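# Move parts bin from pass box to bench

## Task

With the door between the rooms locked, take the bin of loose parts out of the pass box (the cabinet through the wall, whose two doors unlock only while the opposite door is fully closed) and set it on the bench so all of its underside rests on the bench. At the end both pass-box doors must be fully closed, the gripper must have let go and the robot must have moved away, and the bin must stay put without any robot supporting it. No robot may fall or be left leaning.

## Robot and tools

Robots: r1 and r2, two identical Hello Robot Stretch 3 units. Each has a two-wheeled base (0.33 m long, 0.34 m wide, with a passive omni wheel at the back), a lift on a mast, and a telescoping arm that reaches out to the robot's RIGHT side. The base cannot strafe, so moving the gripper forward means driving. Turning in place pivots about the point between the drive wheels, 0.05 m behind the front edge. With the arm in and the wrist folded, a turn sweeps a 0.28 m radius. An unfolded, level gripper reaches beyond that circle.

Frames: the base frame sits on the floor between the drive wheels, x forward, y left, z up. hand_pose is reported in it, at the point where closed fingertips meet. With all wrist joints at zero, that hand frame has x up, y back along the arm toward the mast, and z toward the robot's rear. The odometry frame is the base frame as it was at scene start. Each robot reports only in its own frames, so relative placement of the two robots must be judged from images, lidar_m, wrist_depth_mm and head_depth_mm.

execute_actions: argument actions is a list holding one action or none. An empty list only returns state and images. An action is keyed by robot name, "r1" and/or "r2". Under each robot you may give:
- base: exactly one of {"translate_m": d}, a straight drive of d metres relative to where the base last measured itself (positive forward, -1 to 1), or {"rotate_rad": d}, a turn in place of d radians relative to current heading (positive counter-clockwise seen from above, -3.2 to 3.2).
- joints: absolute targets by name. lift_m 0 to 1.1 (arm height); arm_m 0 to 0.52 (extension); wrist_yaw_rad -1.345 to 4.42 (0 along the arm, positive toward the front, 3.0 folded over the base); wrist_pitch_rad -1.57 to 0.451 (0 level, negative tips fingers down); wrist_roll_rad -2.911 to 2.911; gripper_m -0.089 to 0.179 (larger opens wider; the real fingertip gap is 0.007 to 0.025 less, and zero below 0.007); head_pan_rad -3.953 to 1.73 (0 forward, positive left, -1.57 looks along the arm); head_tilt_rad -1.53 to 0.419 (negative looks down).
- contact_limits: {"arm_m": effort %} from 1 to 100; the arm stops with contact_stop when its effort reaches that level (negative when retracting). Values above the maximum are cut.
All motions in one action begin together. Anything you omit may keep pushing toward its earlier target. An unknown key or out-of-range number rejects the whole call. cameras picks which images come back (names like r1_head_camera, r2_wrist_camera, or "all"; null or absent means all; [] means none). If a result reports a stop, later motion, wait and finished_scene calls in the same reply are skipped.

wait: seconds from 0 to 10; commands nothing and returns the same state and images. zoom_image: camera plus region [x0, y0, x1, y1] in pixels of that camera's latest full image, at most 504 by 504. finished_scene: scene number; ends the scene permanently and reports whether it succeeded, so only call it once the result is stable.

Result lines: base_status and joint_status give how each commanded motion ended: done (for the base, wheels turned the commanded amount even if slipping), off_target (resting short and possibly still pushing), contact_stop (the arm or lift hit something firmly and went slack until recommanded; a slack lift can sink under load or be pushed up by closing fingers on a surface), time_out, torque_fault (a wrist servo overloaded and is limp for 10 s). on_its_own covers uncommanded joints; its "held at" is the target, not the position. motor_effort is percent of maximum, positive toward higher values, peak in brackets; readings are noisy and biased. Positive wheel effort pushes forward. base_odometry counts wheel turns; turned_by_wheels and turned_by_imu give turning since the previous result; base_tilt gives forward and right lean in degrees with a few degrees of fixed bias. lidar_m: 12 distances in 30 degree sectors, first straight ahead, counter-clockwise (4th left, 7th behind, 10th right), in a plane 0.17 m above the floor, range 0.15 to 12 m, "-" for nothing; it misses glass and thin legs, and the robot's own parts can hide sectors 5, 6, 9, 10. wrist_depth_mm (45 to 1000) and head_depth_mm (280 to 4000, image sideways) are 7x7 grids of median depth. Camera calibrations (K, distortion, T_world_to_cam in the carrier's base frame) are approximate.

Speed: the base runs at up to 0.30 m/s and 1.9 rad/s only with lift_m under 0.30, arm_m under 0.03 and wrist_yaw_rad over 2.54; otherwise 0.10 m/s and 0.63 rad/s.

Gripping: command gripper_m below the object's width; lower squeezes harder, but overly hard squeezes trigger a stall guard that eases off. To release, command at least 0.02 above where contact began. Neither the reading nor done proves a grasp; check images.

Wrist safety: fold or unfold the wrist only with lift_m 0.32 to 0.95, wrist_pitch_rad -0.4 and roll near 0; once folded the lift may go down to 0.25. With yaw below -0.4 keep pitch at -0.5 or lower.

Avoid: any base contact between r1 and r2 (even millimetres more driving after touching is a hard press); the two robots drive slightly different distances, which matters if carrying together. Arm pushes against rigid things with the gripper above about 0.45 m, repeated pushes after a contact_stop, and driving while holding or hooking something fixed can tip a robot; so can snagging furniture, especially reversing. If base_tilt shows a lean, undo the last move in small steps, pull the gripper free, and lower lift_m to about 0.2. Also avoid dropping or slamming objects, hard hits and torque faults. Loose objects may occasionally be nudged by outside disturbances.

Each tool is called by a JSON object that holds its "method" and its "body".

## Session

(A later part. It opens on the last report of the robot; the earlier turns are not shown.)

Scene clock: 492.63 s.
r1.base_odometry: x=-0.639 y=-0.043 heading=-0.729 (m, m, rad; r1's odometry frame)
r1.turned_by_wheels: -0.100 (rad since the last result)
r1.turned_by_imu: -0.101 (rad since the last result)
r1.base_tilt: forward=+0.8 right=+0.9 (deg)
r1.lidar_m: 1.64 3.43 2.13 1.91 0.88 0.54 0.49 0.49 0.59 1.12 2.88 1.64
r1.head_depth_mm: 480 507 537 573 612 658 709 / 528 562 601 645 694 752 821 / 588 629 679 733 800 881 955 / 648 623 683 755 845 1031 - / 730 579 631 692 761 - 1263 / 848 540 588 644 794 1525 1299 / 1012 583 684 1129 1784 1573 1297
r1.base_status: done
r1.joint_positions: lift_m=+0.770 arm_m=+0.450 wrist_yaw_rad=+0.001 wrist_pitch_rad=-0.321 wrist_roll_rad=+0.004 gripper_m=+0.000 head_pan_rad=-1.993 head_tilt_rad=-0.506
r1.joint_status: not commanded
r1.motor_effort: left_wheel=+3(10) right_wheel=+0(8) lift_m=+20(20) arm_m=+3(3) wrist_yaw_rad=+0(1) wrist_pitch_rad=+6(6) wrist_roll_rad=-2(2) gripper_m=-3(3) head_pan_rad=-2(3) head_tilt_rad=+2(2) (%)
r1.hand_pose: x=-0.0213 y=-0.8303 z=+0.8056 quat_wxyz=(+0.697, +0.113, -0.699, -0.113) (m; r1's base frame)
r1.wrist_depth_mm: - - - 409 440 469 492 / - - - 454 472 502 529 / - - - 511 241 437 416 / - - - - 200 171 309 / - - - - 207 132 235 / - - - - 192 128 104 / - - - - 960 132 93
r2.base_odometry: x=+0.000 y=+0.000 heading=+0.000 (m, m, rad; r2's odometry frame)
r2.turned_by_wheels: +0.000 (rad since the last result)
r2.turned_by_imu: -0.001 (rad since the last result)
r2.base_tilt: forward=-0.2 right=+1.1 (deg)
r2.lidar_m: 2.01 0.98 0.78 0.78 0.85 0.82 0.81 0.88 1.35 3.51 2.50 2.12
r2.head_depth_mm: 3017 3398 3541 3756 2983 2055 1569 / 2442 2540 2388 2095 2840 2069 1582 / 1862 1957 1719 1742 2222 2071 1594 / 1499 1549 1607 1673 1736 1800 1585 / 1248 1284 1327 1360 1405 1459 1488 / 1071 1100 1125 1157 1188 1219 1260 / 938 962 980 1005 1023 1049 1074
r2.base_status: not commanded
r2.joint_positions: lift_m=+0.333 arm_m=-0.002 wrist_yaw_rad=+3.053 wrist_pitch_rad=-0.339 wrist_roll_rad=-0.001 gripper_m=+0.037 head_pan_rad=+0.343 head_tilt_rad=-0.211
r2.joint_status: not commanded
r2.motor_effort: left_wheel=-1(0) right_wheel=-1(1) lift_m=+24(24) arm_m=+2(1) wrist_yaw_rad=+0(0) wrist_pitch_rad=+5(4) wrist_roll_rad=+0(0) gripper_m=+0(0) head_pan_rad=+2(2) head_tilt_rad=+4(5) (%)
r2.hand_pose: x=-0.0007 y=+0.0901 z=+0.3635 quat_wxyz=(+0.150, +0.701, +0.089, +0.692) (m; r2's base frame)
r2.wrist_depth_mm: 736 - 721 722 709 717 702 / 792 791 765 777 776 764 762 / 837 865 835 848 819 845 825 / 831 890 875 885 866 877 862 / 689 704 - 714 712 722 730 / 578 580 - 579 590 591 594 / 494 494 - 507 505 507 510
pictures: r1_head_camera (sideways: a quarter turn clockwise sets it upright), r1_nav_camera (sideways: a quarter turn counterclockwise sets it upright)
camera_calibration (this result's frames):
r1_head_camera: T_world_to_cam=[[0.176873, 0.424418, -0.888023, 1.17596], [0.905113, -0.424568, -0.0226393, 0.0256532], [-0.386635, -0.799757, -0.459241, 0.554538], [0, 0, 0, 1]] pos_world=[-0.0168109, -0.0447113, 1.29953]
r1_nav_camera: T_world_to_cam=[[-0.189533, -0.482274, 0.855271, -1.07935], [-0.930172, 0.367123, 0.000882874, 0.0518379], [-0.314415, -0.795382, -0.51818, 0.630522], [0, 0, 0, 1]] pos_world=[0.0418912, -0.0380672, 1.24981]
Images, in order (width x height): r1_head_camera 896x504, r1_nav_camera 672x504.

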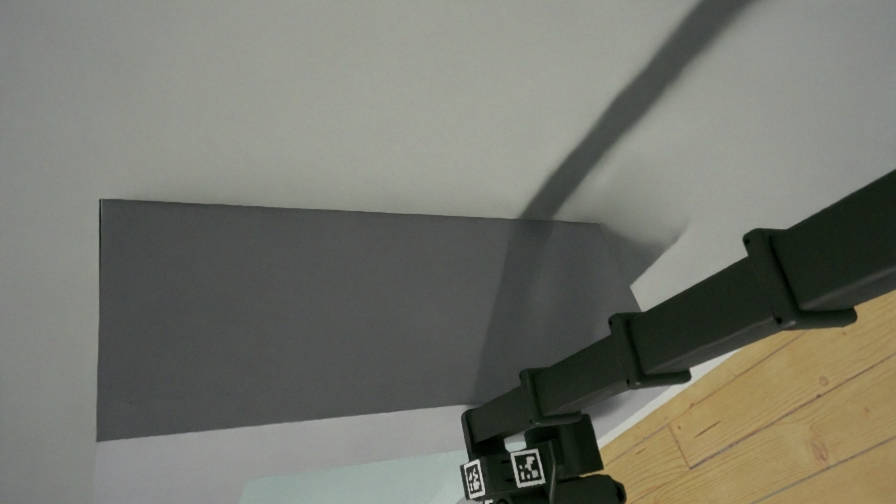

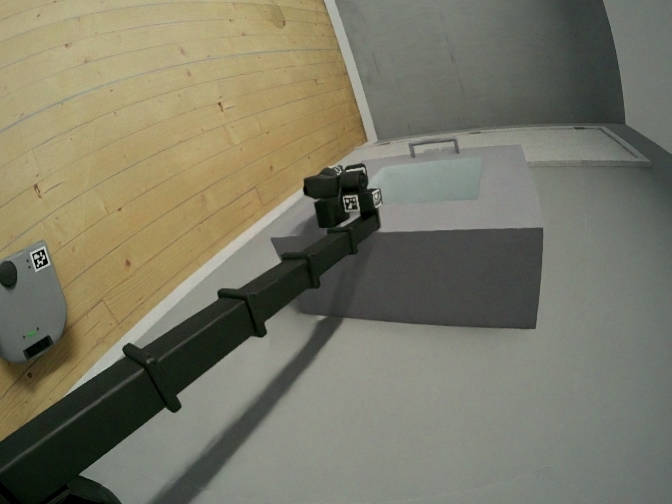

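{"method": "execute_actions", "body": {"actions": [{"r1":{"base":{"rotate_rad":0.1},"joints":{"arm_m":0.0}}}], "cameras": []}}

{"method": "execute_actions", "body": {"actions": [{"r1":{"base":{"translate_m":0.6}}}], "cameras": []}}

{"method": "execute_actions", "body": {"actions": [{"r1":{"base":{"rotate_rad":-1.25},"joints":{"head_pan_rad":-1.57,"head_tilt_rad":-0.4}}}], "cameras": ["r1_nav_camera","r1_head_camera"]}}

Scene clock: 502.87 s.
r1.base_odometry: x=-0.639 y=-0.043 heading=-0.629 (m, m, rad; r1's odometry frame)
r1.turned_by_wheels: +0.100 (rad since the last result)
r1.turned_by_imu: +0.100 (rad since the last result)
r1.base_tilt: forward=+0.8 right=+0.9 (deg)
r1.lidar_m: 3.00 2.98 2.03 1.91 0.77 0.52 0.49 0.49 0.63 1.40 2.91 1.64
r1.head_depth_mm: 526 554 585 619 659 700 752 / 589 624 664 709 759 818 889 / 657 620 683 761 840 982 1086 / 751 581 636 702 786 1226 1269 / 878 548 596 664 741 1491 1299 / 1067 613 698 936 1792 1568 1331 / 1351 849 1062 2338 1985 1562 1328
r1.base_status: done
r1.joint_positions: lift_m=+0.770 arm_m=+0.003 wrist_yaw_rad=+0.001 wrist_pitch_rad=-0.320 wrist_roll_rad=+0.004 gripper_m=+0.000 head_pan_rad=-1.993 head_tilt_rad=-0.506
r1.joint_status: all done
joint sent to its limit — the command would take r1.arm_m past its lower limit, so that joint was sent only as far as its limit.
r1.motor_effort: left_wheel=-1(6) right_wheel=+3(6) lift_m=+20(20) arm_m=-4(5) wrist_yaw_rad=+0(1) wrist_pitch_rad=+6(6) wrist_roll_rad=-2(2) gripper_m=-2(2) head_pan_rad=-3(3) head_tilt_rad=+2(3) (%)
r1.hand_pose: x=-0.0213 y=-0.3835 z=+0.8057 quat_wxyz=(+0.697, +0.113, -0.699, -0.113) (m; r1's base frame)
r1.wrist_depth_mm: - - - - 761 318 318 / - - - - 536 348 348 / - - - - 552 374 378 / - - - - - 404 412 / - - - - - 738 498 / - - - - - 765 500 / - - - - - 753 510
r2.base_odometry: x=+0.000 y=+0.000 heading=+0.000 (m, m, rad; r2's odometry frame)
r2.turned_by_wheels: +0.000 (rad since the last result)
r2.turned_by_imu: -0.003 (rad since the last result)
r2.base_tilt: forward=-0.1 right=+1.0 (deg)
r2.lidar_m: 2.01 0.98 0.78 0.78 0.85 0.82 0.81 0.88 1.35 3.51 2.50 2.12
r2.head_depth_mm: 2992 3424 3584 3726 3024 2056 1575 / 2458 2535 2406 2108 2824 2067 1583 / 1866 1950 1719 1765 2227 2050 1580 / 1497 1544 1620 1665 1730 1785 1592 / 1239 1287 1316 1365 1407 1457 1483 / 1073 1102 1125 1156 1187 1220 1256 / 939 959 978 1005 1027 1049 1079
r2.base_status: not commanded
r2.joint_positions: lift_m=+0.333 arm_m=-0.002 wrist_yaw_rad=+3.053 wrist_pitch_rad=-0.339 wrist_roll_rad=-0.001 gripper_m=+0.037 head_pan_rad=+0.343 head_tilt_rad=-0.211
r2.joint_status: not commanded
r2.motor_effort: left_wheel=-1(0) right_wheel=-1(1) lift_m=+24(24) arm_m=+0(1) wrist_yaw_rad=+1(0) wrist_pitch_rad=+4(5) wrist_roll_rad=+0(0) gripper_m=+0(0) head_pan_rad=+2(2) head_tilt_rad=+4(4) (%)
r2.hand_pose: x=-0.0007 y=+0.0901 z=+0.3635 quat_wxyz=(+0.150, +0.701, +0.089, +0.692) (m; r2's base frame)
r2.wrist_depth_mm: 743 - 722 716 715 706 703 / 816 801 785 771 775 757 759 / 856 859 854 850 824 830 819 / 831 879 887 871 861 862 869 / 696 694 - 705 718 718 727 / 569 580 - 585 582 596 597 / 490 496 - 513 501 503 508
pictures: none
No camera images: the call's "cameras" was empty. Leave "cameras" out to get every camera's image.

Scene clock: 510.37 s.
r1.base_odometry: x=-0.154 y=-0.396 heading=-0.629 (m, m, rad; r1's odometry frame)
r1.turned_by_wheels: +0.000 (rad since the last result)
r1.turned_by_imu: +0.000 (rad since the last result)
r1.base_tilt: forward=+0.8 right=+0.9 (deg)
r1.lidar_m: 2.39 3.10 2.10 1.96 1.71 1.16 1.08 1.10 1.41 2.81 1.57 1.10
r1.head_depth_mm: 1175 996 1515 1116 1490 1530 1314 / 1314 1135 1416 1279 1722 1586 1312 / 1511 1332 1347 1877 1921 1582 1307 / 1725 1864 2023 2201 1998 1582 1300 / 2052 2234 2465 2586 1994 1577 1301 / 2407 2600 2832 2733 1987 1574 1331 / 2325 2493 2678 2702 1993 1567 1328
r1.base_status: done
r1.joint_positions: lift_m=+0.770 arm_m=+0.003 wrist_yaw_rad=+0.001 wrist_pitch_rad=-0.320 wrist_roll_rad=+0.004 gripper_m=+0.000 head_pan_rad=-1.993 head_tilt_rad=-0.506
r1.joint_status: not commanded
r1.motor_effort: left_wheel=-2(3) right_wheel=+2(6) lift_m=+20(20) arm_m=-4(4) wrist_yaw_rad=-1(1) wrist_pitch_rad=+6(6) wrist_roll_rad=-2(2) gripper_m=-2(2) head_pan_rad=-2(4) head_tilt_rad=+2(2) (%)
r1.hand_pose: x=-0.0213 y=-0.3835 z=+0.8057 quat_wxyz=(+0.697, +0.113, -0.699, -0.113) (m; r1's base frame)
r1.wrist_depth_mm: - - - - - - 872 / - - - - - - - / - - - - - - - / - - - - - - - / - - - - - - - / - - - - - - - / - - - - - - -
r2.base_odometry: x=+0.000 y=+0.000 heading=+0.000 (m, m, rad; r2's odometry frame)
r2.turned_by_wheels: +0.000 (rad since the last result)
r2.turned_by_imu: -0.002 (rad since the last result)
r2.base_tilt: forward=-0.1 right=+1.0 (deg)
r2.lidar_m: 2.01 0.98 0.78 0.78 0.85 0.82 0.81 0.88 1.35 3.52 2.49 2.12
r2.head_depth_mm: 3068 3406 3555 3711 2966 2067 1573 / 2465 2529 2391 2088 2840 2068 1579 / 1862 1953 1715 1746 2218 2076 1576 / 1503 1554 1588 1669 1733 1792 1583 / 1245 1295 1322 1363 1407 1463 1483 / 1072 1094 1127 1158 1192 1222 1259 / 940 958 983 1003 1028 1058 1077
r2.base_status: not commanded
r2.joint_positions: lift_m=+0.333 arm_m=-0.002 wrist_yaw_rad=+3.053 wrist_pitch_rad=-0.339 wrist_roll_rad=-0.001 gripper_m=+0.037 head_pan_rad=+0.343 head_tilt_rad=-0.211
r2.joint_status: not commanded
r2.motor_effort: left_wheel=+0(0) right_wheel=-1(1) lift_m=+24(24) arm_m=+1(0) wrist_yaw_rad=+0(0) wrist_pitch_rad=+4(5) wrist_roll_rad=+0(1) gripper_m=+0(1) head_pan_rad=+2(2) head_tilt_rad=+4(4) (%)
r2.hand_pose: x=-0.0007 y=+0.0901 z=+0.3635 quat_wxyz=(+0.150, +0.701, +0.089, +0.692) (m; r2's base frame)
r2.wrist_depth_mm: 729 - 720 724 711 703 699 / 782 807 785 774 766 765 755 / 858 858 848 849 829 828 822 / 827 872 877 884 863 871 870 / 691 691 - 712 712 710 714 / 572 577 - 580 593 590 594 / 489 494 - 515 499 507 508
pictures: none
No camera images: the call's "cameras" was empty. Leave "cameras" out to get every camera's image.

Scene clock: 513.30 s.
r1.base_odometry: x=-0.154 y=-0.396 heading=-1.879 (m, m, rad; r1's odometry frame)
r1.turned_by_wheels: -1.250 (rad since the last result)
r1.turned_by_imu: -1.265 (rad since the last result)
r1.base_tilt: forward=+0.8 right=+0.9 (deg)
r1.lidar_m: 2.81 1.10 2.39 3.25 2.32 1.96 1.96 1.28 1.08 1.08 1.23 2.03
r1.head_depth_mm: 866 918 984 1049 1138 1232 1326 / 878 939 1002 1075 1163 1265 1347 / 897 956 1023 1103 1193 1299 1369 / 913 978 1045 1128 1227 1340 1397 / 930 1000 1070 1155 1253 1373 1395 / 951 1013 1093 1171 1285 1415 1394 / 969 1004 967 997 1295 1456 1388
r1.base_status: done
r1.joint_positions: lift_m=+0.770 arm_m=+0.003 wrist_yaw_rad=+0.001 wrist_pitch_rad=-0.320 wrist_roll_rad=+0.004 gripper_m=+0.000 head_pan_rad=-1.577 head_tilt_rad=-0.408
r1.joint_status: all done
r1.motor_effort: left_wheel=+3(8) right_wheel=-1(4) lift_m=+20(20) arm_m=-4(4) wrist_yaw_rad=+0(0) wrist_pitch_rad=+6(6) wrist_roll_rad=-2(2) gripper_m=-3(2) head_pan_rad=+2(22) head_tilt_rad=+3(7) (%)
r1.hand_pose: x=-0.0213 y=-0.3835 z=+0.8057 quat_wxyz=(+0.697, +0.113, -0.699, -0.113) (m; r1's base frame)
r1.wrist_depth_mm: 997 659 840 800 751 716 672 / 747 710 896 855 784 776 718 / - - - 945 854 827 774 / - - - 998 948 883 833 / - - - - - 970 908 / - - - - - - 980 / - - - - - - -
r2.base_odometry: x=+0.000 y=+0.000 heading=+0.000 (m, m, rad; r2's odometry frame)
r2.turned_by_wheels: +0.000 (rad since the last result)
r2.turned_by_imu: -0.001 (rad since the last result)
r2.base_tilt: forward=-0.1 right=+1.2 (deg)
r2.lidar_m: 2.01 0.98 0.79 0.78 0.85 0.82 0.81 0.88 1.34 3.51 2.49 2.12
r2.head_depth_mm: 3004 3392 3643 3711 3015 2063 1578 / 2461 2527 2423 2102 2782 2068 1584 / 1882 1949 1737 1751 2215 2090 1580 / 1493 1554 1618 1671 1736 1792 1578 / 1244 1283 1320 1362 1405 1458 1488 / 1073 1093 1127 1153 1189 1223 1259 / 937 957 980 1005 1026 1054 1080
r2.base_status: not commanded
r2.joint_positions: lift_m=+0.333 arm_m=-0.002 wrist_yaw_rad=+3.053 wrist_pitch_rad=-0.339 wrist_roll_rad=-0.001 gripper_m=+0.037 head_pan_rad=+0.343 head_tilt_rad=-0.211
r2.joint_status: not commanded
r2.motor_effort: left_wheel=+0(0) right_wheel=+0(0) lift_m=+24(24) arm_m=+0(1) wrist_yaw_rad=+0(0) wrist_pitch_rad=+4(4) wrist_roll_rad=+1(1) gripper_m=+0(0) head_pan_rad=+2(2) head_tilt_rad=+4(4) (%)
r2.hand_pose: x=-0.0007 y=+0.0901 z=+0.3635 quat_wxyz=(+0.150, +0.701, +0.089, +0.692) (m; r2's base frame)
r2.wrist_depth_mm: 732 - 724 726 715 719 715 / 791 801 779 783 786 757 759 / 847 886 863 841 850 836 816 / 833 863 867 869 860 868 861 / 694 695 - 713 705 707 715 / 577 586 - 584 595 589 590 / 486 492 - 516 499 502 510
pictures: r1_head_camera (sideways: a quarter turn clockwise sets it upright), r1_nav_camera (sideways: a quarter turn counterclockwise sets it upright)
camera_calibration (this result's frames):
r1_head_camera: T_world_to_cam=[[-0.0102005, 0.37082, -0.928649, 1.23011], [0.999471, -0.0248984, -0.0209206, 0.0228429], [-0.0308797, -0.928371, -0.37037, 0.43672], [0, 0, 0, 1]] pos_world=[0.00320269, -0.0501408, 1.30456]
r1_nav_camera: T_world_to_cam=[[0.0219715, -0.43178, 0.901711, -1.14121], [-0.999201, -0.0395983, 0.00538554, 0.0463966], [0.0333809, -0.901109, -0.432305, 0.516661], [0, 0, 0, 1]] pos_world=[0.0541871, -0.0253465, 1.25215]
Images, in order (width x height): r1_head_camera 896x504, r1_nav_camera 672x504.

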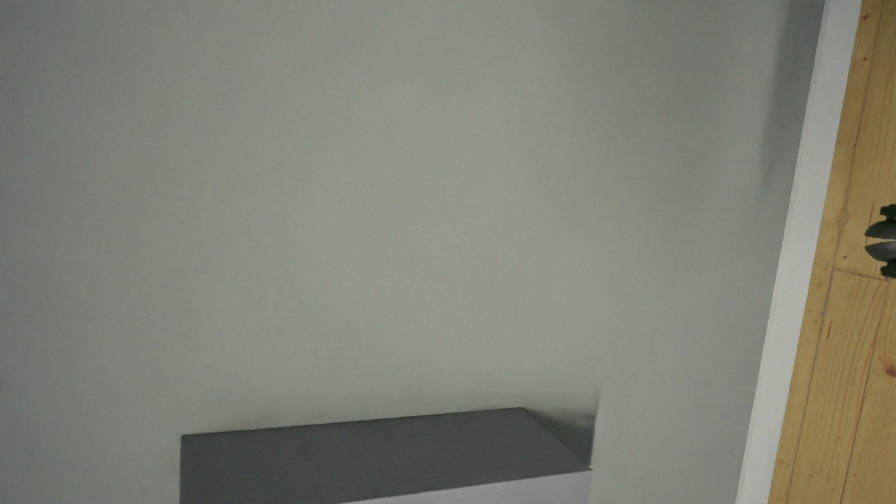

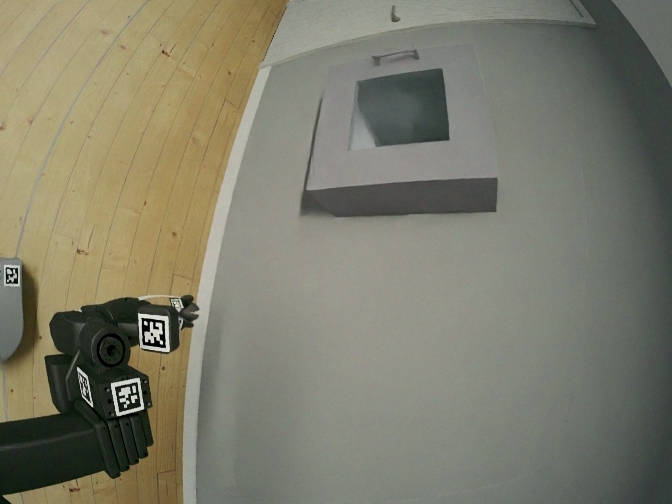

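{"method": "execute_actions", "body": {"actions": [{"r1":{"base":{"translate_m":0.75},"joints":{"head_tilt_rad":-0.5}}}], "cameras": ["r1_head_camera"]}}

{"method": "execute_actions", "body": {"actions": [{"r1":{"joints":{"arm_m":0.5},"contact_limits":{"arm_m":15}}}], "cameras": ["r1_head_camera","r1_nav_camera"]}}

Scene clock: 526.57 s.
r1.base_odometry: x=-0.382 y=-1.111 heading=-1.879 (m, m, rad; r1's odometry frame)
r1.turned_by_wheels: +0.000 (rad since the last result)
r1.turned_by_imu: +0.000 (rad since the last result)
r1.base_tilt: forward=+0.9 right=+0.9 (deg)
r1.lidar_m: 2.08 0.91 1.10 0.70 3.19 2.69 2.68 1.48 1.25 1.25 1.43 2.08
r1.head_depth_mm: 989 862 941 1018 1389 1516 1322 / 1004 879 1561 1077 1431 1545 1318 / 1024 895 3171 1107 1472 1567 1316 / 1044 915 1542 1120 1513 1604 1386 / 1064 934 1022 1119 1553 1591 1313 / 1089 1180 1254 1433 1595 1588 1311 / 1117 1212 1327 1475 1652 1590 1307
r1.base_status: done
r1.joint_positions: lift_m=+0.770 arm_m=+0.003 wrist_yaw_rad=+0.001 wrist_pitch_rad=-0.320 wrist_roll_rad=+0.004 gripper_m=+0.000 head_pan_rad=-1.577 head_tilt_rad=-0.494
r1.joint_status: all done
r1.motor_effort: left_wheel=+3(9) right_wheel=-2(3) lift_m=+20(20) arm_m=-4(4) wrist_yaw_rad=+0(1) wrist_pitch_rad=+6(6) wrist_roll_rad=-2(2) gripper_m=-2(2) head_pan_rad=+3(2) head_tilt_rad=-2(12) (%)
r1.hand_pose: x=-0.0213 y=-0.3835 z=+0.8057 quat_wxyz=(+0.697, +0.113, -0.699, -0.113) (m; r1's base frame)
r1.wrist_depth_mm: - - - 765 - 652 821 / - - - 791 741 696 877 / - - - - - 995 928 / - - - - - - 995 / - - - - - - - / - - - - - - - / - - - - - - 997
r2.base_odometry: x=+0.000 y=+0.000 heading=+0.000 (m, m, rad; r2's odometry frame)
r2.turned_by_wheels: +0.000 (rad since the last result)
r2.turned_by_imu: -0.003 (rad since the last result)
r2.base_tilt: forward=-0.2 right=+1.1 (deg)
r2.lidar_m: 2.00 0.98 0.79 0.78 0.85 0.82 0.81 0.88 1.35 3.50 2.50 2.13
r2.head_depth_mm: 2992 3354 3563 3717 2957 2063 1585 / 2444 2531 2399 2091 2824 2074 1586 / 1869 1943 1721 1747 2217 2077 1588 / 1493 1556 1604 1671 1740 1801 1594 / 1247 1278 1328 1366 1406 1452 1482 / 1073 1098 1124 1158 1185 1220 1261 / 939 962 979 1001 1025 1056 1074
r2.base_status: not commanded
r2.joint_positions: lift_m=+0.333 arm_m=-0.002 wrist_yaw_rad=+3.053 wrist_pitch_rad=-0.339 wrist_roll_rad=-0.001 gripper_m=+0.037 head_pan_rad=+0.343 head_tilt_rad=-0.211
r2.joint_status: not commanded
r2.motor_effort: left_wheel=+0(0) right_wheel=-2(0) lift_m=+24(24) arm_m=+1(1) wrist_yaw_rad=+0(0) wrist_pitch_rad=+4(5) wrist_roll_rad=+0(1) gripper_m=+0(0) head_pan_rad=+2(3) head_tilt_rad=+5(5) (%)
r2.hand_pose: x=-0.0007 y=+0.0901 z=+0.3635 quat_wxyz=(+0.150, +0.701, +0.089, +0.692) (m; r2's base frame)
r2.wrist_depth_mm: 734 - 711 717 715 705 699 / 806 791 786 782 772 759 755 / 848 843 849 842 835 831 830 / 835 885 875 853 855 847 855 / 689 686 - 703 724 714 706 / 579 578 - 584 598 595 597 / 497 493 - 505 503 502 510
pictures: r1_head_camera (sideways: a quarter turn clockwise sets it upright)
camera_calibration (this result's frames):
r1_head_camera: T_world_to_cam=[[-0.00971621, 0.448334, -0.893813, 1.18465], [0.999483, -0.0230507, -0.022427, 0.0248015], [-0.0306578, -0.893569, -0.447878, 0.537581], [0, 0, 0, 1]] pos_world=[0.00320264, -0.0501819, 1.30018]
Images, in order (width x height): r1_head_camera 896x504.

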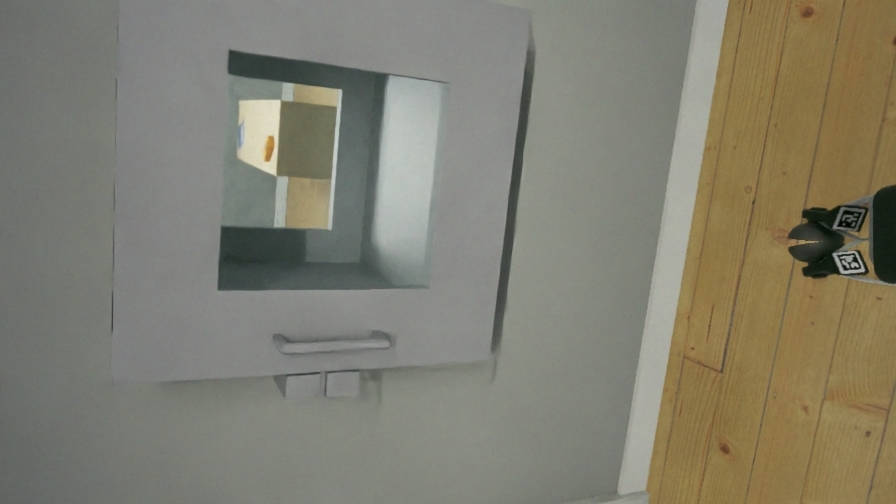

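Scene clock: 531.40 s.
r1.base_odometry: x=-0.382 y=-1.111 heading=-1.879 (m, m, rad; r1's odometry frame)
r1.turned_by_wheels: +0.000 (rad since the last result)
r1.turned_by_imu: +0.000 (rad since the last result)
r1.base_tilt: forward=+0.8 right=+0.9 (deg)
r1.lidar_m: 2.08 0.91 1.10 0.70 3.19 2.69 2.67 1.48 1.25 1.26 1.43 2.08
r1.head_depth_mm: 986 857 941 1016 1398 1505 - / 1002 878 1564 1083 1407 - 1323 / 1024 896 3139 1358 1512 1566 1316 / 1041 915 1538 1238 1546 1594 1310 / 1061 934 1017 1117 1552 1593 1308 / 1088 1176 1257 1436 1597 1589 1310 / 1117 1212 1332 1471 1648 1581 1303
r1.base_status: not commanded
r1.joint_positions: lift_m=+0.770 arm_m=+0.500 wrist_yaw_rad=+0.000 wrist_pitch_rad=-0.320 wrist_roll_rad=+0.004 gripper_m=+0.000 head_pan_rad=-1.577 head_tilt_rad=-0.494
r1.joint_status: all done
r1.motor_effort: left_wheel=+3(3) right_wheel=-2(1) lift_m=+20(20) arm_m=+3(3) wrist_yaw_rad=+0(1) wrist_pitch_rad=+6(6) wrist_roll_rad=-2(2) gripper_m=-2(3) head_pan_rad=+1(2) head_tilt_rad=-1(2) (%)
r1.contact_limits: arm_m 15 (drawing in: default 25, maximum 41; extending or still: default 33, maximum 55)
r1.hand_pose: x=-0.0214 y=-0.8804 z=+0.8058 quat_wxyz=(+0.697, +0.113, -0.699, -0.113) (m; r1's base frame)
r1.wrist_depth_mm: 597 292 277 782 - 751 548 / 658 328 297 647 719 688 535 / 713 663 323 302 280 265 249 / 781 735 360 330 306 286 267 / 891 854 762 354 335 312 288 / - 941 849 - 691 649 594 / - - 975 874 816 718 666
r2.base_odometry: x=+0.000 y=+0.000 heading=+0.000 (m, m, rad; r2's odometry frame)
r2.turned_by_wheels: +0.000 (rad since the last result)
r2.turned_by_imu: -0.001 (rad since the last result)
r2.base_tilt: forward=-0.2 right=+1.1 (deg)
r2.lidar_m: 2.00 0.98 0.78 0.78 0.85 0.81 0.81 0.88 1.35 3.50 2.49 2.12
r2.head_depth_mm: 3045 3348 3563 3680 3012 2074 1574 / 2472 2537 2423 2107 2834 2062 1583 / 1859 1943 1715 1743 2214 2066 1586 / 1505 1542 1609 1665 1730 1798 1590 / 1255 1292 1317 1357 1416 1451 1487 / 1076 1104 1121 1156 1186 1225 1257 / 939 954 979 1002 1025 1053 1081
r2.base_status: not commanded
r2.joint_positions: lift_m=+0.333 arm_m=-0.002 wrist_yaw_rad=+3.053 wrist_pitch_rad=-0.339 wrist_roll_rad=-0.001 gripper_m=+0.037 head_pan_rad=+0.343 head_tilt_rad=-0.211
r2.joint_status: not commanded
r2.motor_effort: left_wheel=+0(0) right_wheel=-2(1) lift_m=+24(24) arm_m=+0(0) wrist_yaw_rad=+0(0) wrist_pitch_rad=+4(4) wrist_roll_rad=+1(1) gripper_m=-1(0) head_pan_rad=+2(2) head_tilt_rad=+4(4) (%)
r2.hand_pose: x=-0.0007 y=+0.0901 z=+0.3635 quat_wxyz=(+0.150, +0.701, +0.089, +0.692) (m; r2's base frame)
r2.wrist_depth_mm: 734 - 719 709 717 709 700 / 795 799 791 770 768 764 756 / 848 852 832 843 851 844 832 / 831 882 876 871 865 873 858 / 689 686 - 707 716 718 709 / 578 579 - 585 590 601 595 / 492 496 - 515 496 501 505
pictures: r1_head_camera (sideways: a quarter turn clockwise sets it upright), r1_nav_camera (sideways: a quarter turn counterclockwise sets it upright)
camera_calibration (this result's frames):
r1_head_camera: T_world_to_cam=[[-0.0097137, 0.448735, -0.893612, 1.18439], [0.999483, -0.0230406, -0.0224346, 0.0248113], [-0.0306565, -0.893368, -0.448279, 0.538103], [0, 0, 0, 1]] pos_world=[0.00320265, -0.0501811, 1.30016]
r1_nav_camera: T_world_to_cam=[[0.0215008, -0.507173, 0.861576, -1.08886], [-0.999203, -0.0398947, 0.00145095, 0.0515194], [0.0336364, -0.86092, -0.507627, 0.614668], [0, 0, 0, 1]] pos_world=[0.0542144, -0.0210043, 1.25008]
Images, in order (width x height): r1_head_camera 896x504, r1_nav_camera 672x504.

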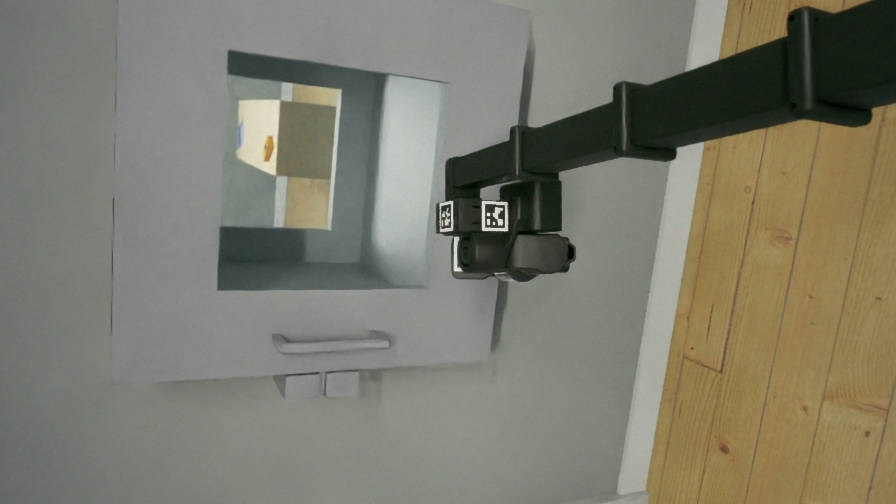

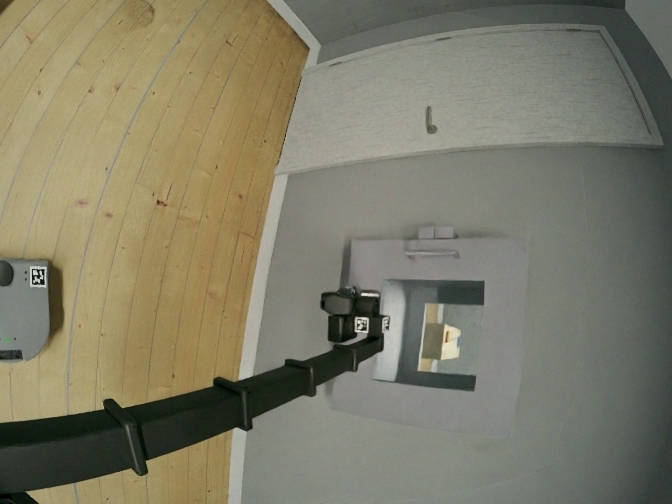

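{"method": "execute_actions", "body": {"actions": [{"r1":{"joints":{"arm_m":0.0}}}], "cameras": []}}

{"method": "finished_scene", "body": {"scene": 1}}

Scene clock: 545.97 s.
r1.base_odometry: x=-0.382 y=-1.111 heading=-1.879 (m, m, rad; r1's odometry frame)
r1.turned_by_wheels: +0.000 (rad since the last result)
r1.turned_by_imu: -0.001 (rad since the last result)
r1.base_tilt: forward=+0.8 right=+0.9 (deg)
r1.lidar_m: 2.08 0.91 1.10 0.70 3.19 2.69 2.67 1.48 1.25 1.26 1.43 2.08
r1.head_depth_mm: 986 862 940 1019 1396 1516 1322 / 1007 876 1559 1081 1431 1539 1321 / 1023 897 3138 1106 1476 1567 1315 / 1040 915 1554 1123 1513 1597 1385 / 1061 933 1019 1120 1558 1591 1310 / 1090 1180 1256 1432 1601 1591 1307 / 1122 1216 1330 1468 1643 1588 1306
r1.base_status: not commanded
r1.joint_positions: lift_m=+0.770 arm_m=+0.003 wrist_yaw_rad=+0.000 wrist_pitch_rad=-0.320 wrist_roll_rad=+0.004 gripper_m=+0.000 head_pan_rad=-1.577 head_tilt_rad=-0.494
r1.joint_status: all done
joint sent to its limit — the command would take r1.arm_m past its lower limit, so that joint was sent only as far as its limit.
r1.motor_effort: left_wheel=+4(3) right_wheel=-2(1) lift_m=+20(20) arm_m=-4(5) wrist_yaw_rad=+0(0) wrist_pitch_rad=+6(6) wrist_roll_rad=-2(2) gripper_m=-2(3) head_pan_rad=+1(2) head_tilt_rad=-2(2) (%)
r1.hand_pose: x=-0.0214 y=-0.3835 z=+0.8058 quat_wxyz=(+0.697, +0.113, -0.699, -0.113) (m; r1's base frame)
r1.wrist_depth_mm: - - - 768 - 656 808 / - - - 794 722 703 862 / - - - - - - 939 / - - - - - - 990 / - - - - - - - / - - - - - - - / - - - - - - -
r2.base_odometry: x=+0.000 y=+0.000 heading=+0.000 (m, m, rad; r2's odometry frame)
r2.turned_by_wheels: +0.000 (rad since the last result)
r2.turned_by_imu: -0.004 (rad since the last result)
r2.base_tilt: forward=-0.2 right=+1.2 (deg)
r2.lidar_m: 2.01 0.98 0.78 0.78 0.85 0.82 0.81 0.88 1.35 3.51 2.49 2.12
r2.head_depth_mm: 3028 3434 3490 3715 2971 2064 1574 / 2455 2535 2405 2114 2815 2077 1571 / 1863 1952 1716 1740 2201 2068 1594 / 1504 1552 1604 1650 1736 1802 1589 / 1248 1291 1328 1361 1404 1451 1485 / 1072 1096 1125 1158 1184 1219 1259 / 938 957 978 1005 1028 1053 1077
r2.base_status: not commanded
r2.joint_positions: lift_m=+0.333 arm_m=-0.002 wrist_yaw_rad=+3.053 wrist_pitch_rad=-0.339 wrist_roll_rad=-0.001 gripper_m=+0.037 head_pan_rad=+0.343 head_tilt_rad=-0.211
r2.joint_status: not commanded
r2.motor_effort: left_wheel=+0(0) right_wheel=-1(0) lift_m=+24(24) arm_m=+0(1) wrist_yaw_rad=+0(0) wrist_pitch_rad=+4(4) wrist_roll_rad=+0(1) gripper_m=+0(0) head_pan_rad=+2(2) head_tilt_rad=+4(5) (%)
r2.hand_pose: x=-0.0007 y=+0.0901 z=+0.3635 quat_wxyz=(+0.150, +0.701, +0.089, +0.692) (m; r2's base frame)
r2.wrist_depth_mm: 744 - 720 718 731 707 698 / 804 809 785 785 774 755 758 / 853 861 832 835 834 817 815 / 840 870 880 878 860 862 860 / 683 704 - 712 714 712 721 / 576 580 - 586 587 595 599 / 489 497 - 511 497 506 512
pictures: none
No camera images: the call's "cameras" was empty. Leave "cameras" out to get every camera's image.

The scene is finished: the task was done.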